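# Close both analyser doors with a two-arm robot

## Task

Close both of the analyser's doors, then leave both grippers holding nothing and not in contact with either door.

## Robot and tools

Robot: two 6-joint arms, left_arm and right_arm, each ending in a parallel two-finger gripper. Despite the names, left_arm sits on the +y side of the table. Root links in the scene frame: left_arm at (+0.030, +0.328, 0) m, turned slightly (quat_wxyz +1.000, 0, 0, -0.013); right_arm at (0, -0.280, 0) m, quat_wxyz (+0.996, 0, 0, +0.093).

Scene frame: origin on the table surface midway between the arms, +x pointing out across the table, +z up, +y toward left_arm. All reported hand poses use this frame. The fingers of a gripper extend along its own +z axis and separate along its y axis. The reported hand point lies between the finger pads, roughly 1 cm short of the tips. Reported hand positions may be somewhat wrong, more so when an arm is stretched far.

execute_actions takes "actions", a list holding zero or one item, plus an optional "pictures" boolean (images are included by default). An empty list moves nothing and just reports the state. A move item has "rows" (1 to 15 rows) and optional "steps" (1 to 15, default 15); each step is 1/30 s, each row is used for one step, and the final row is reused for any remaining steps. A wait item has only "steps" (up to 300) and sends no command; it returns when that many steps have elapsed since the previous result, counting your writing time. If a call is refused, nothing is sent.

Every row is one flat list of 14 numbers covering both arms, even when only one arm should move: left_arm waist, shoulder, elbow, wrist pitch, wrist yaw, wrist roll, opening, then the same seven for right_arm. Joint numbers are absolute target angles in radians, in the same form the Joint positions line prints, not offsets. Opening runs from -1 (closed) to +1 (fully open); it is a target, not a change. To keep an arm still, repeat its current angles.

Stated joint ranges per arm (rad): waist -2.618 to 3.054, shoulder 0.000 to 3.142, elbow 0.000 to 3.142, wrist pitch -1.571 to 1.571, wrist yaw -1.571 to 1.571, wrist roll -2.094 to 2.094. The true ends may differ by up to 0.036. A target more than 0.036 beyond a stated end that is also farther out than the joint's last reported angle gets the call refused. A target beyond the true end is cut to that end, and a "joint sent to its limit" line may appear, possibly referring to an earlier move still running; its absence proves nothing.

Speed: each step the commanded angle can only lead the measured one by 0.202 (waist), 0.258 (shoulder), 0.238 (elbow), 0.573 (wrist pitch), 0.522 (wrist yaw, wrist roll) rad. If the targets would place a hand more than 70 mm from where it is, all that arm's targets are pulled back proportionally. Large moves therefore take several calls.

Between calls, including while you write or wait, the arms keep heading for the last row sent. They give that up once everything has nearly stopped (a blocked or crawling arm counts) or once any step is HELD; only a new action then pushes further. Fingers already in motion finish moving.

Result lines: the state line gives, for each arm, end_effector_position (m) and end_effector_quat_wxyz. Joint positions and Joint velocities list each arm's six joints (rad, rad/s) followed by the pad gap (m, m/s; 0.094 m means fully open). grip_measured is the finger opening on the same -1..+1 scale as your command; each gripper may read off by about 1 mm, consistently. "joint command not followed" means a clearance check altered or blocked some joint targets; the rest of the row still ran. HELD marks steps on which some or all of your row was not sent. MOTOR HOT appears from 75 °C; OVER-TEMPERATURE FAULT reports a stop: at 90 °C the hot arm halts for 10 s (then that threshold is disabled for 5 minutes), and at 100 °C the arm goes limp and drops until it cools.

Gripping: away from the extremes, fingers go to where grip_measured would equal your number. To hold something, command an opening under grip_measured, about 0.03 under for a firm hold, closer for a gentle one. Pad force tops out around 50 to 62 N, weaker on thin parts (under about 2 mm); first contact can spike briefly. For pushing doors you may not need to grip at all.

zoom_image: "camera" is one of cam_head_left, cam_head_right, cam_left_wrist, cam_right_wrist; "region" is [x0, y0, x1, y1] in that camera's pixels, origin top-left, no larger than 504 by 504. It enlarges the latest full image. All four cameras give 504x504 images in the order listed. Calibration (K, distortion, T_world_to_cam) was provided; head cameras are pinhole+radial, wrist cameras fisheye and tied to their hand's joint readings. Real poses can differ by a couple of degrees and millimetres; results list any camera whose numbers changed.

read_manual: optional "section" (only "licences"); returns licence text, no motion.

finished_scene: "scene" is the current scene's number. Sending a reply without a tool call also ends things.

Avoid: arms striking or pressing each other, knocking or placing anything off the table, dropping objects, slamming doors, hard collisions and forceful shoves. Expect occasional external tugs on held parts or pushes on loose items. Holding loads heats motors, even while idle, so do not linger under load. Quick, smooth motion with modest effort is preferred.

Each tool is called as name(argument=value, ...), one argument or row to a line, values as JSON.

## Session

execute_actions(
  actions=[],
)

Scene clock: 0.00 s of 4800.00 s.
left_arm: end_effector_position=(+0.5941, +0.5824, +0.3828) grip_measured=+1.000 end_effector_quat_wxyz=(+0.550, -0.053, +0.824, +0.125) | right_arm: end_effector_position=(+0.2065, -0.3794, +0.1689) grip_measured=+1.000 end_effector_quat_wxyz=(+0.075, +0.340, +0.935, +0.070)
Joint positions: left_arm=[ 0.498  2.254  2.652 -0.777  0.171  0.226  0.094] | right_arm=[-0.772  1.304  1.223 -1.376 -0.17   0.122  0.094]
Joint velocities: left_arm=[-0.007 -0.002 -0.002 -0.066 -0.037 -0.051  0.   ] | right_arm=[ 0.002 -0.012 -0.027 -0.007  0.022  0.051  0.   ]
camera_calibration (this result's frames):
cam_left_wrist: T_world_to_cam=[[0.175072, -0.925144, -0.336836, 0.566618], [-0.899903, -0.0115758, -0.435936, 0.745803], [0.399404, 0.379441, -0.834567, -0.0410604], [0, 0, 0, 1]] pos_world=[0.588351, 0.548416, 0.481712]
cam_right_wrist: T_world_to_cam=[[-0.637664, -0.749519, -0.177779, -0.120012], [-0.752115, 0.555921, 0.353941, 0.346926], [-0.166455, 0.359406, -0.918216, 0.412665], [0, 0, 0, 1]] pos_world=[0.253091, -0.431129, 0.234788]

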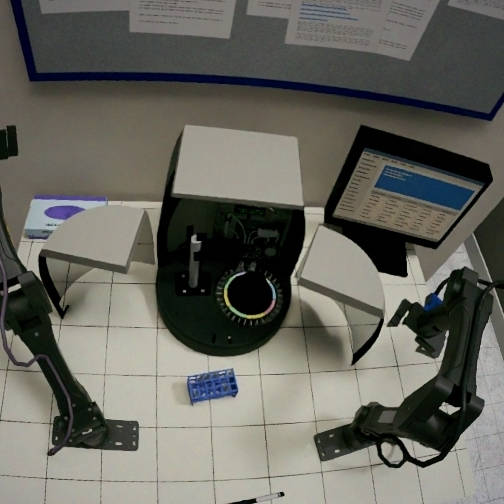

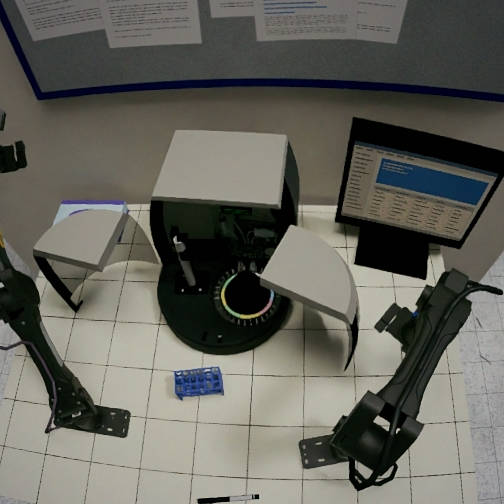

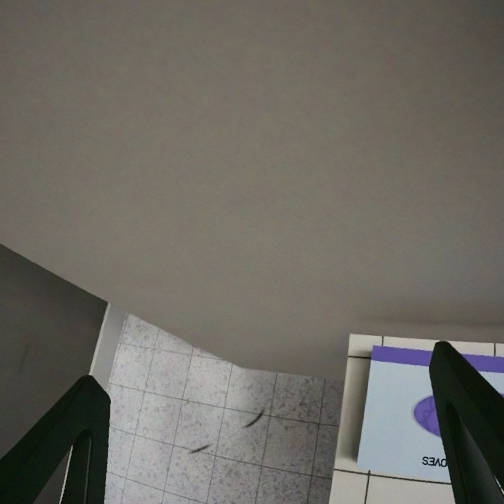

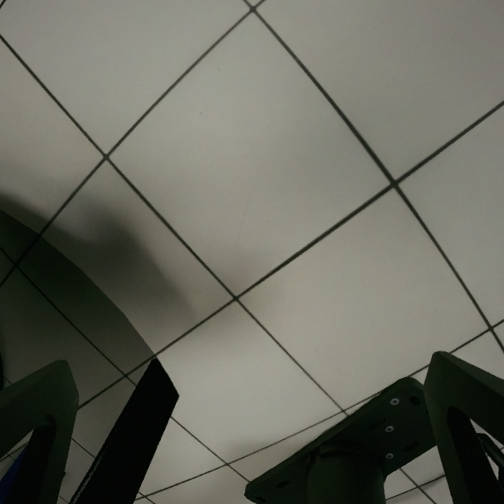

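execute_actions(
  actions=[
    {"rows": [[0.306,1.6,1.75,-1.0,0,0,-1, -0.40,1.3,1.62,-1.38,0,0,-1]], "steps": 15},
  ],
  pictures=false,
)

execute_actions(
  actions=[
    {"rows": [[0.306,1.6,1.75,-1.0,0,0,-1, -0.323,1.227,1.581,-1.401,0,0,-1]], "steps": 12},
  ],
  pictures=false,
)

execute_actions(
  actions=[
    {"rows": [[0.2,1.5,1.72,-1.25,0,0,-1, 0.03,1.056,1.505,-1.496,0,0,-1]], "steps": 15},
  ],
)

Scene clock: 1.53 s of 4800.00 s.
left_arm: end_effector_position=(+0.4390, +0.4378, +0.3263) grip_measured=-0.998 end_effector_quat_wxyz=(+0.394, -0.108, +0.912, +0.047) | right_arm: end_effector_position=(+0.2795, -0.3352, +0.2872) grip_measured=-0.977 end_effector_quat_wxyz=(+0.250, +0.106, +0.962, -0.016)
Joint positions: left_arm=[ 0.296  1.561  1.79  -0.984  0.023  0.023  0.   ] | right_arm=[-0.397  1.301  1.609 -1.373 -0.018  0.014  0.001]
Joint velocities: left_arm=[ 0.081  0.168 -0.271 -0.007 -0.11  -0.11   0.   ] | right_arm=[-0.007 -0.017  0.007 -0.007 -0.022 -0.037  0.   ]
Steps of this call (steps 1 to 31: nothing new was sent; steps 32 to 46: all 15 steps of this action). Readings (joint positions):
32: left_arm=[0.488 2.232 2.617 -0.776 0.150 0.205] | right_arm=[-0.744 1.311 1.252 -1.394 -0.134 0.108]
33: left_arm=[0.474 2.192 2.555 -0.799 0.124 0.179] | right_arm=[-0.687 1.323 1.308 -1.407 -0.102 0.092]
35: left_arm=[0.425 2.099 2.427 -0.847 0.087 0.137] | right_arm=[-0.560 1.330 1.434 -1.393 -0.071 0.068]
39: left_arm=[0.308 1.848 2.121 -0.909 0.055 0.073] | right_arm=[-0.400 1.312 1.600 -1.360 -0.049 0.032]
46: the state above

Scene clock: 1.93 s of 4800.00 s.
left_arm: end_effector_position=(+0.4423, +0.4426, +0.2911) grip_measured=-0.998 end_effector_quat_wxyz=(+0.351, -0.122, +0.927, +0.046) | right_arm: end_effector_position=(+0.2651, -0.3152, +0.2910) grip_measured=-0.977 end_effector_quat_wxyz=(+0.254, +0.072, +0.964, -0.013)
Joint positions: left_arm=[ 0.299  1.606  1.752 -0.993  0.008  0.009  0.   ] | right_arm=[-0.328  1.242  1.585 -1.398 -0.008  0.01   0.001]
Joint velocities: left_arm=[-0.017  0.012 -0.007  0.022  0.022 -0.007 -0.001] | right_arm=[-0.002  0.022  0.007 -0.037 -0.037 -0.022  0.001]
Steps of this call (steps 1 to 12: all 12 steps of this action). Readings (joint positions):
1: left_arm=[0.298 1.567 1.781 -0.984 0.019 0.020] | right_arm=[-0.387 1.295 1.604 -1.372 -0.011 0.014]
2: left_arm=[0.299 1.575 1.773 -0.984 0.016 0.017] | right_arm=[-0.367 1.285 1.594 -1.374 -0.008 0.014]
4: left_arm=[0.299 1.592 1.761 -0.986 0.013 0.013] | right_arm=[-0.335 1.264 1.585 -1.388 -0.008 0.011]
8: left_arm=[0.299 1.606 1.752 -0.992 0.009 0.010] | right_arm=[-0.328 1.243 1.585 -1.397 -0.008 0.010]
12: the state above

Scene clock: 2.43 s of 4800.00 s.
left_arm: end_effector_position=(+0.3903, +0.3933, +0.2901) grip_measured=-0.998 end_effector_quat_wxyz=(+0.292, -0.083, +0.953, +0.028) | right_arm: end_effector_position=(+0.2039, -0.2341, +0.2956) grip_measured=-0.977 end_effector_quat_wxyz=(+0.262, -0.099, +0.959, +0.031)
Joint positions: left_arm=[ 0.201  1.501  1.73  -1.205 -0.006  0.002  0.   ] | right_arm=[ 0.024  1.053  1.508 -1.492 -0.006  0.006  0.001]
Joint velocities: left_arm=[ 0.012  0.012 -0.002 -0.051 -0.022 -0.081 -0.001] | right_arm=[ 0.007  0.007  0.007  0.007  0.022 -0.051 -0.   ]
Steps of this call (steps 1 to 15: all 15 steps of this action). Readings (joint positions):
1: left_arm=[0.290 1.599 1.748 -1.009 0.001 0.007] | right_arm=[-0.298 1.223 1.567 -1.391 0.008 0.010]
2: left_arm=[0.274 1.584 1.739 -1.040 -0.009 0.004] | right_arm=[-0.233 1.190 1.537 -1.394 0.018 0.009]
4: left_arm=[0.234 1.548 1.730 -1.108 -0.011 0.004] | right_arm=[-0.080 1.121 1.508 -1.435 0.010 0.008]
8: left_arm=[0.201 1.503 1.730 -1.182 -0.006 0.004] | right_arm=[0.024 1.053 1.508 -1.480 -0.006 0.006]
15: the state above
camera_calibration (this result's frames):
cam_left_wrist: T_world_to_cam=[[0.0297774, -0.98912, -0.144063, 0.422093], [-0.992037, -0.0468905, 0.116893, 0.409238], [-0.122377, 0.139435, -0.98264, 0.37568], [0, 0, 0, 1]] pos_world=[0.439384, 0.384307, 0.38213]
cam_right_wrist: T_world_to_cam=[[0.191577, -0.981403, -0.0121098, -0.262577], [-0.978907, -0.190168, -0.074678, 0.217633], [0.0709863, 0.026161, -0.997134, 0.373209], [0, 0, 0, 1]] pos_world=[0.236854, -0.22607, 0.385212]

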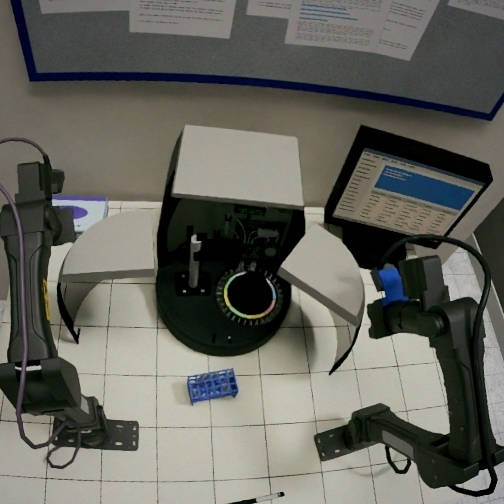

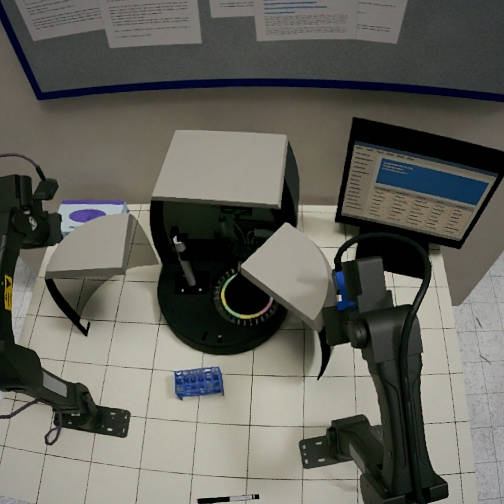

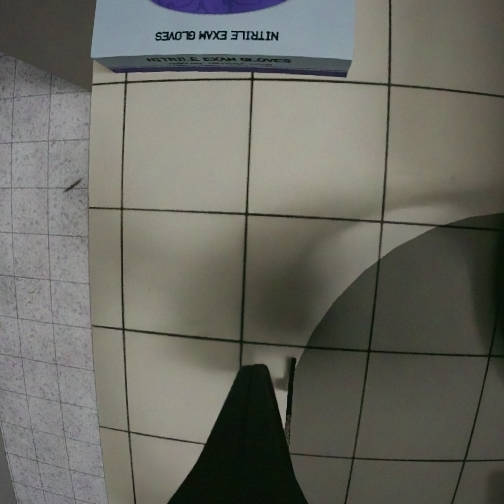

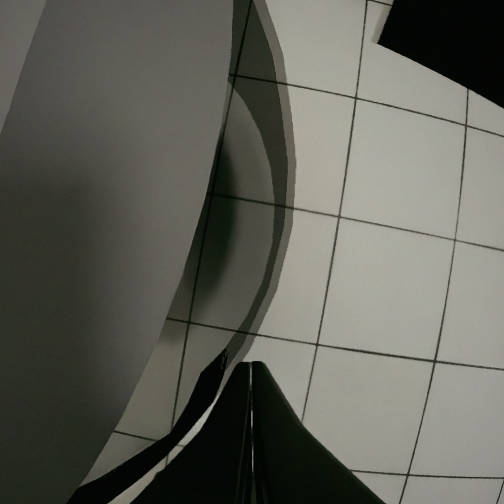

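Working as before. Continue; right final push slightly deeper.

execute_actions(
  actions=[
    {"rows": [[0.113,1.379,1.665,-1.333,0,0,-1, 0.46,1.161,1.548,-1.434,0,0,-1]], "steps": 13},
  ],
  pictures=false,
)

execute_actions(
  actions=[
    {"rows": [[-0.026,1.126,1.533,-1.454,0,0,-1, 0.575,1.44,1.74,-1.345,0,0,-1]], "steps": 15},
  ],
  pictures=false,
)

execute_actions(
  actions=[
    {"rows": [[-0.46,1.023,1.494,-1.518,0,0,-1, 0.5,1.1,1.5,-1.4,0,0,-1]], "steps": 13},
  ],
  pictures=false,
)

execute_actions(
  actions=[
    {"rows": [[-0.84,1.194,1.562,-1.415,0,0,-1, 0.0,1.0,1.5,-1.3,0,0,-1]], "steps": 13},
  ],
  pictures=false,
)

execute_actions(
  actions=[
    {"rows": [[-0.898,1.518,1.802,-1.331,0,0,-1, 0.0,1.0,1.5,-1.3,0,0,-1]], "steps": 15},
  ],
  pictures=false,
)

execute_actions(
  actions=[
    {"rows": [[-0.86,1.1,1.5,-1.4,0,0,-1, 0.0,1.0,1.5,-1.3,0,0,-1]], "steps": 10},
  ],
  pictures=false,
)

execute_actions(
  actions=[
    {"rows": [[-0.3,1.0,1.5,-1.3,0,0,-1, 0.0,1.0,1.5,-1.3,0,0,-1]], "steps": 15},
  ],
)

Scene clock: 4.27 s of 4800.00 s.
left_arm: end_effector_position=(+0.3492, +0.3592, +0.2981) grip_measured=-0.998 end_effector_quat_wxyz=(+0.281, -0.045, +0.959, +0.017) | right_arm: end_effector_position=(+0.1920, -0.1354, +0.2814) grip_measured=-0.978 end_effector_quat_wxyz=(+0.221, -0.304, +0.924, +0.073)
Joint positions: left_arm=[ 0.116  1.379  1.678 -1.299 -0.009 -0.001  0.   ] | right_arm=[ 0.455  1.178  1.529 -1.453  0.003  0.006  0.001]
Joint velocities: left_arm=[-0.002 -0.002  0.002 -0.007  0.007  0.051  0.001] | right_arm=[-0.002 -0.012 -0.017  0.051  0.066 -0.066 -0.001]
Steps of this call (steps 1 to 15: the robot went on to your last target; steps 16 to 42: nothing new was sent; steps 43 to 55: all 13 steps of this action). Readings (joint positions):
43: left_arm=[0.193 1.489 1.720 -1.204 -0.012 -0.000] | right_arm=[0.061 1.063 1.513 -1.496 0.010 0.007]
44: left_arm=[0.179 1.469 1.702 -1.208 -0.017 -0.001] | right_arm=[0.130 1.081 1.524 -1.498 0.026 0.006]
46: left_arm=[0.140 1.424 1.680 -1.247 -0.015 -0.001] | right_arm=[0.275 1.124 1.529 -1.485 0.026 0.006]
50: left_arm=[0.116 1.381 1.678 -1.293 -0.009 -0.001] | right_arm=[0.450 1.178 1.529 -1.456 0.004 0.006]
55: the state above

Scene clock: 4.77 s of 4800.00 s.
left_arm: end_effector_position=(+0.2651, +0.3180, +0.3015) grip_measured=-0.998 end_effector_quat_wxyz=(+0.276, +0.022, +0.961, -0.006) | right_arm: end_effector_position=(+0.2345, -0.0565, +0.2769) grip_measured=-0.978 end_effector_quat_wxyz=(+0.211, -0.358, +0.906, +0.084)
Joint positions: left_arm=[-0.022  1.12   1.546 -1.438 -0.003 -0.002  0.   ] | right_arm=[ 0.571  1.464  1.714 -1.363  0.001  0.006  0.001]
Joint velocities: left_arm=[-0.002  0.022  0.002 -0.037  0.095  0.066  0.   ] | right_arm=[ 0.007 -0.022 -0.012 -0.007 -0.022 -0.037  0.   ]
Steps of this call (steps 1 to 15: all 15 steps of this action). Readings (joint positions):
1: left_arm=[0.105 1.358 1.658 -1.288 -0.017 -0.003] | right_arm=[0.470 1.205 1.560 -1.472 0.009 0.006]
2: left_arm=[0.081 1.321 1.619 -1.285 -0.023 -0.004] | right_arm=[0.499 1.252 1.617 -1.478 0.010 0.006]
4: left_arm=[0.015 1.226 1.560 -1.337 -0.016 -0.003] | right_arm=[0.549 1.354 1.698 -1.454 0.005 0.006]
8: left_arm=[-0.022 1.114 1.546 -1.419 -0.003 -0.002] | right_arm=[0.571 1.467 1.714 -1.379 0.002 0.006]
15: the state above

Scene clock: 5.20 s of 4800.00 s.
left_arm: end_effector_position=(+0.2125, +0.2362, +0.2974) grip_measured=-0.998 end_effector_quat_wxyz=(+0.261, +0.227, +0.936, -0.060) | right_arm: end_effector_position=(+0.1789, -0.1298, +0.2991) grip_measured=-0.978 end_effector_quat_wxyz=(+0.270, -0.323, +0.901, +0.099)
Joint positions: left_arm=[-0.451  1.033  1.506 -1.501 -0.007 -0.001  0.   ] | right_arm=[ 0.505  1.087  1.505 -1.404 -0.001  0.003  0.001]
Joint velocities: left_arm=[ 0.007 -0.027  0.007 -0.051 -0.051 -0.051  0.   ] | right_arm=[ 0.002  0.159  0.007  0.037  0.007 -0.007  0.   ]
Steps of this call (steps 1 to 13: all 13 steps of this action). Readings (joint positions):
1: left_arm=[-0.055 1.112 1.538 -1.437 -0.019 -0.004] | right_arm=[0.564 1.431 1.670 -1.333 -0.002 0.005]
2: left_arm=[-0.124 1.097 1.522 -1.440 -0.025 -0.004] | right_arm=[0.548 1.375 1.599 -1.314 -0.005 0.003]
4: left_arm=[-0.268 1.064 1.506 -1.460 -0.035 -0.004] | right_arm=[0.517 1.249 1.520 -1.343 -0.003 0.003]
8: left_arm=[-0.447 1.034 1.506 -1.489 -0.008 -0.001] | right_arm=[0.505 1.081 1.505 -1.394 -0.001 0.003]
13: the state above

Scene clock: 5.63 s of 4800.00 s.
left_arm: end_effector_position=(+0.1957, +0.1379, +0.2831) grip_measured=-0.999 end_effector_quat_wxyz=(+0.215, +0.405, +0.883, -0.097) | right_arm: end_effector_position=(+0.2295, -0.2346, +0.3231) grip_measured=-0.978 end_effector_quat_wxyz=(+0.354, -0.089, +0.931, +0.032)
Joint positions: left_arm=[-0.835  1.212  1.552 -1.435 -0.004 -0.001  0.   ] | right_arm=[ 0.007  1.011  1.493 -1.326  0.005  0.001  0.001]
Joint velocities: left_arm=[ 0.017 -0.002  0.002  0.007 -0.037 -0.081  0.   ] | right_arm=[-0.012 -0.002 -0.007  0.051 -0.022 -0.022  0.001]
Steps of this call (steps 1 to 13: all 13 steps of this action). Readings (joint positions):
1: left_arm=[-0.487 1.050 1.515 -1.506 -0.023 -0.003] | right_arm=[0.470 1.085 1.500 -1.393 -0.017 0.002]
2: left_arm=[-0.555 1.079 1.536 -1.513 -0.035 -0.004] | right_arm=[0.399 1.076 1.494 -1.375 -0.018 0.001]
4: left_arm=[-0.699 1.144 1.552 -1.480 -0.032 -0.004] | right_arm=[0.246 1.051 1.493 -1.350 -0.012 0.001]
8: left_arm=[-0.834 1.217 1.552 -1.439 -0.005 -0.001] | right_arm=[0.021 1.014 1.493 -1.329 0.004 0.001]
13: the state above

Scene clock: 6.13 s of 4800.00 s.
left_arm: end_effector_position=(+0.2242, +0.0575, +0.2802) grip_measured=-0.999 end_effector_quat_wxyz=(+0.187, +0.441, +0.870, -0.114) | right_arm: end_effector_position=(+0.2297, -0.2346, +0.3234) grip_measured=-0.978 end_effector_quat_wxyz=(+0.354, -0.089, +0.930, +0.033)
Joint positions: left_arm=[-0.906  1.521  1.788 -1.399  0.037 -0.002  0.   ] | right_arm=[ 0.007  1.011  1.493 -1.325  0.005  0.001  0.001]
Joint velocities: left_arm=[ 0.002 -0.017  0.007 -0.007  0.022 -0.066 -0.   ] | right_arm=[-0.017  0.012  0.012  0.037 -0.037  0.066 -0.001]
Steps of this call (steps 1 to 15: all 15 steps of this action). Readings (joint positions):
1: left_arm=[-0.842 1.240 1.586 -1.457 -0.007 -0.001] | right_arm=[0.007 1.011 1.493 -1.326 0.005 0.001]
2: left_arm=[-0.855 1.291 1.652 -1.477 -0.006 -0.001] | right_arm=[0.007 1.011 1.493 -1.325 0.005 0.001]
4: left_arm=[-0.881 1.401 1.751 -1.449 0.005 -0.001] | right_arm=[0.007 1.011 1.493 -1.325 0.005 0.001]
8: left_arm=[-0.904 1.517 1.788 -1.400 0.033 -0.002] | right_arm=[0.007 1.011 1.493 -1.325 0.005 0.001]
15: the state above

Scene clock: 6.47 s of 4800.00 s.
left_arm: end_effector_position=(+0.1744, +0.1469, +0.3070) grip_measured=-0.999 end_effector_quat_wxyz=(+0.272, +0.413, +0.858, -0.137) | right_arm: end_effector_position=(+0.2297, -0.2346, +0.3234) grip_measured=-0.978 end_effector_quat_wxyz=(+0.354, -0.089, +0.930, +0.033)
Joint positions: left_arm=[-0.868  1.065  1.511 -1.398  0.012 -0.002  0.   ] | right_arm=[ 0.007  1.011  1.493 -1.325  0.005  0.001  0.001]
Joint velocities: left_arm=[-0.002  0.007  0.012 -0.066 -0.037  0.022 -0.   ] | right_arm=[-0.017 -0.002 -0.007  0.051 -0.037  0.11  -0.   ]
Steps of this call (steps 1 to 10: all 10 steps of this action). Readings (joint positions):
1: left_arm=[-0.903 1.485 1.741 -1.370 0.041 -0.002] | right_arm=[0.007 1.011 1.493 -1.325 0.005 0.001]
2: left_arm=[-0.896 1.420 1.656 -1.324 0.040 -0.002] | right_arm=[0.007 1.011 1.493 -1.325 0.005 0.001]
4: left_arm=[-0.877 1.275 1.545 -1.340 0.029 -0.002] | right_arm=[0.007 1.011 1.493 -1.325 0.005 0.001]
8: left_arm=[-0.868 1.083 1.511 -1.395 0.014 -0.002] | right_arm=[0.007 1.011 1.493 -1.325 0.005 0.001]
10: the state above

Scene clock: 6.97 s of 4800.00 s.
left_arm: end_effector_position=(+0.2554, +0.2521, +0.3261) grip_measured=-0.999 end_effector_quat_wxyz=(+0.356, +0.155, +0.920, -0.057) | right_arm: end_effector_position=(+0.2297, -0.2346, +0.3234) grip_measured=-0.978 end_effector_quat_wxyz=(+0.354, -0.089, +0.930, +0.033)
Joint positions: left_arm=[-0.307  1.018  1.501 -1.317 -0.006  0.001  0.   ] | right_arm=[ 0.007  1.011  1.493 -1.325  0.005  0.001  0.001]
Joint velocities: left_arm=[-0.007 -0.002 -0.012  0.007  0.007 -0.037  0.   ] | right_arm=[-0.007 -0.002 -0.017 -0.022  0.037  0.022 -0.001]
Steps of this call (steps 1 to 15: all 15 steps of this action). Readings (joint positions):
1: left_arm=[-0.834 1.061 1.508 -1.388 0.026 0.002] | right_arm=[0.007 1.011 1.493 -1.325 0.005 0.001]
2: left_arm=[-0.764 1.056 1.502 -1.372 0.027 0.002] | right_arm=[0.007 1.011 1.493 -1.325 0.005 0.001]
4: left_arm=[-0.613 1.042 1.501 -1.347 0.019 0.002] | right_arm=[0.007 1.011 1.493 -1.325 0.005 0.001]
8: left_arm=[-0.346 1.020 1.501 -1.320 0.000 0.002] | right_arm=[0.007 1.011 1.493 -1.325 0.005 0.001]
15: the state above
camera_calibration (this result's frames):
cam_left_wrist: T_world_to_cam=[[-0.433681, -0.886344, -0.162221, 0.389977], [-0.896271, 0.442873, -0.0236843, 0.162515], [0.0928356, 0.135122, -0.98647, 0.361607], [0, 0, 0, 1]] pos_world=[0.281213, 0.224819, 0.423826]
cam_right_wrist: T_world_to_cam=[[0.174375, -0.984671, -0.00410163, -0.267026], [-0.949528, -0.167045, -0.265506, 0.305319], [0.26075, 0.050192, -0.964101, 0.350458], [0, 0, 0, 1]] pos_world=[0.245089, -0.229521, 0.417845]

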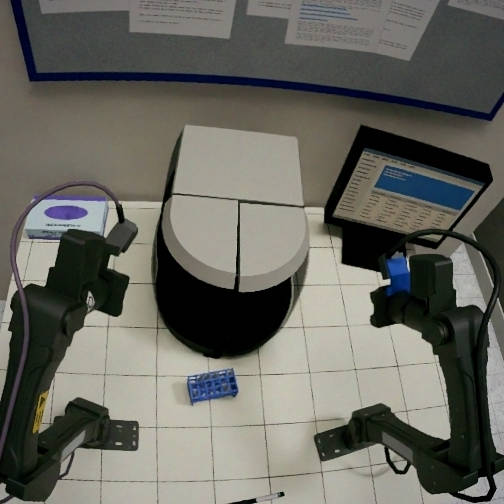

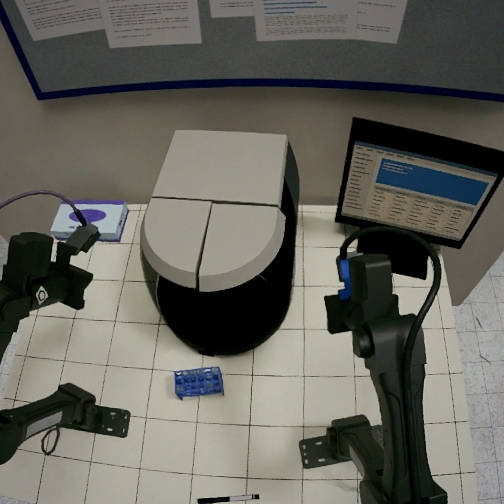

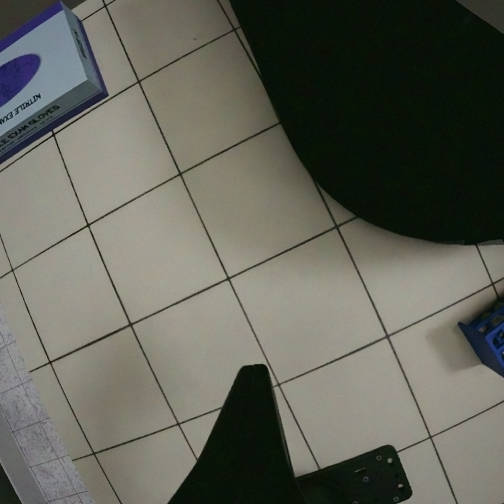

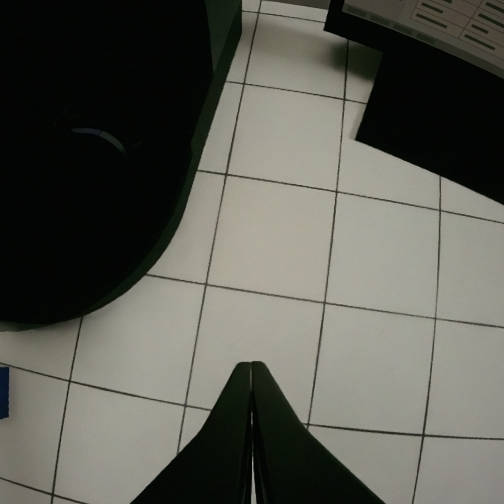

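finished_scene(
  scene=2,
)

The scene is finished: the task was done.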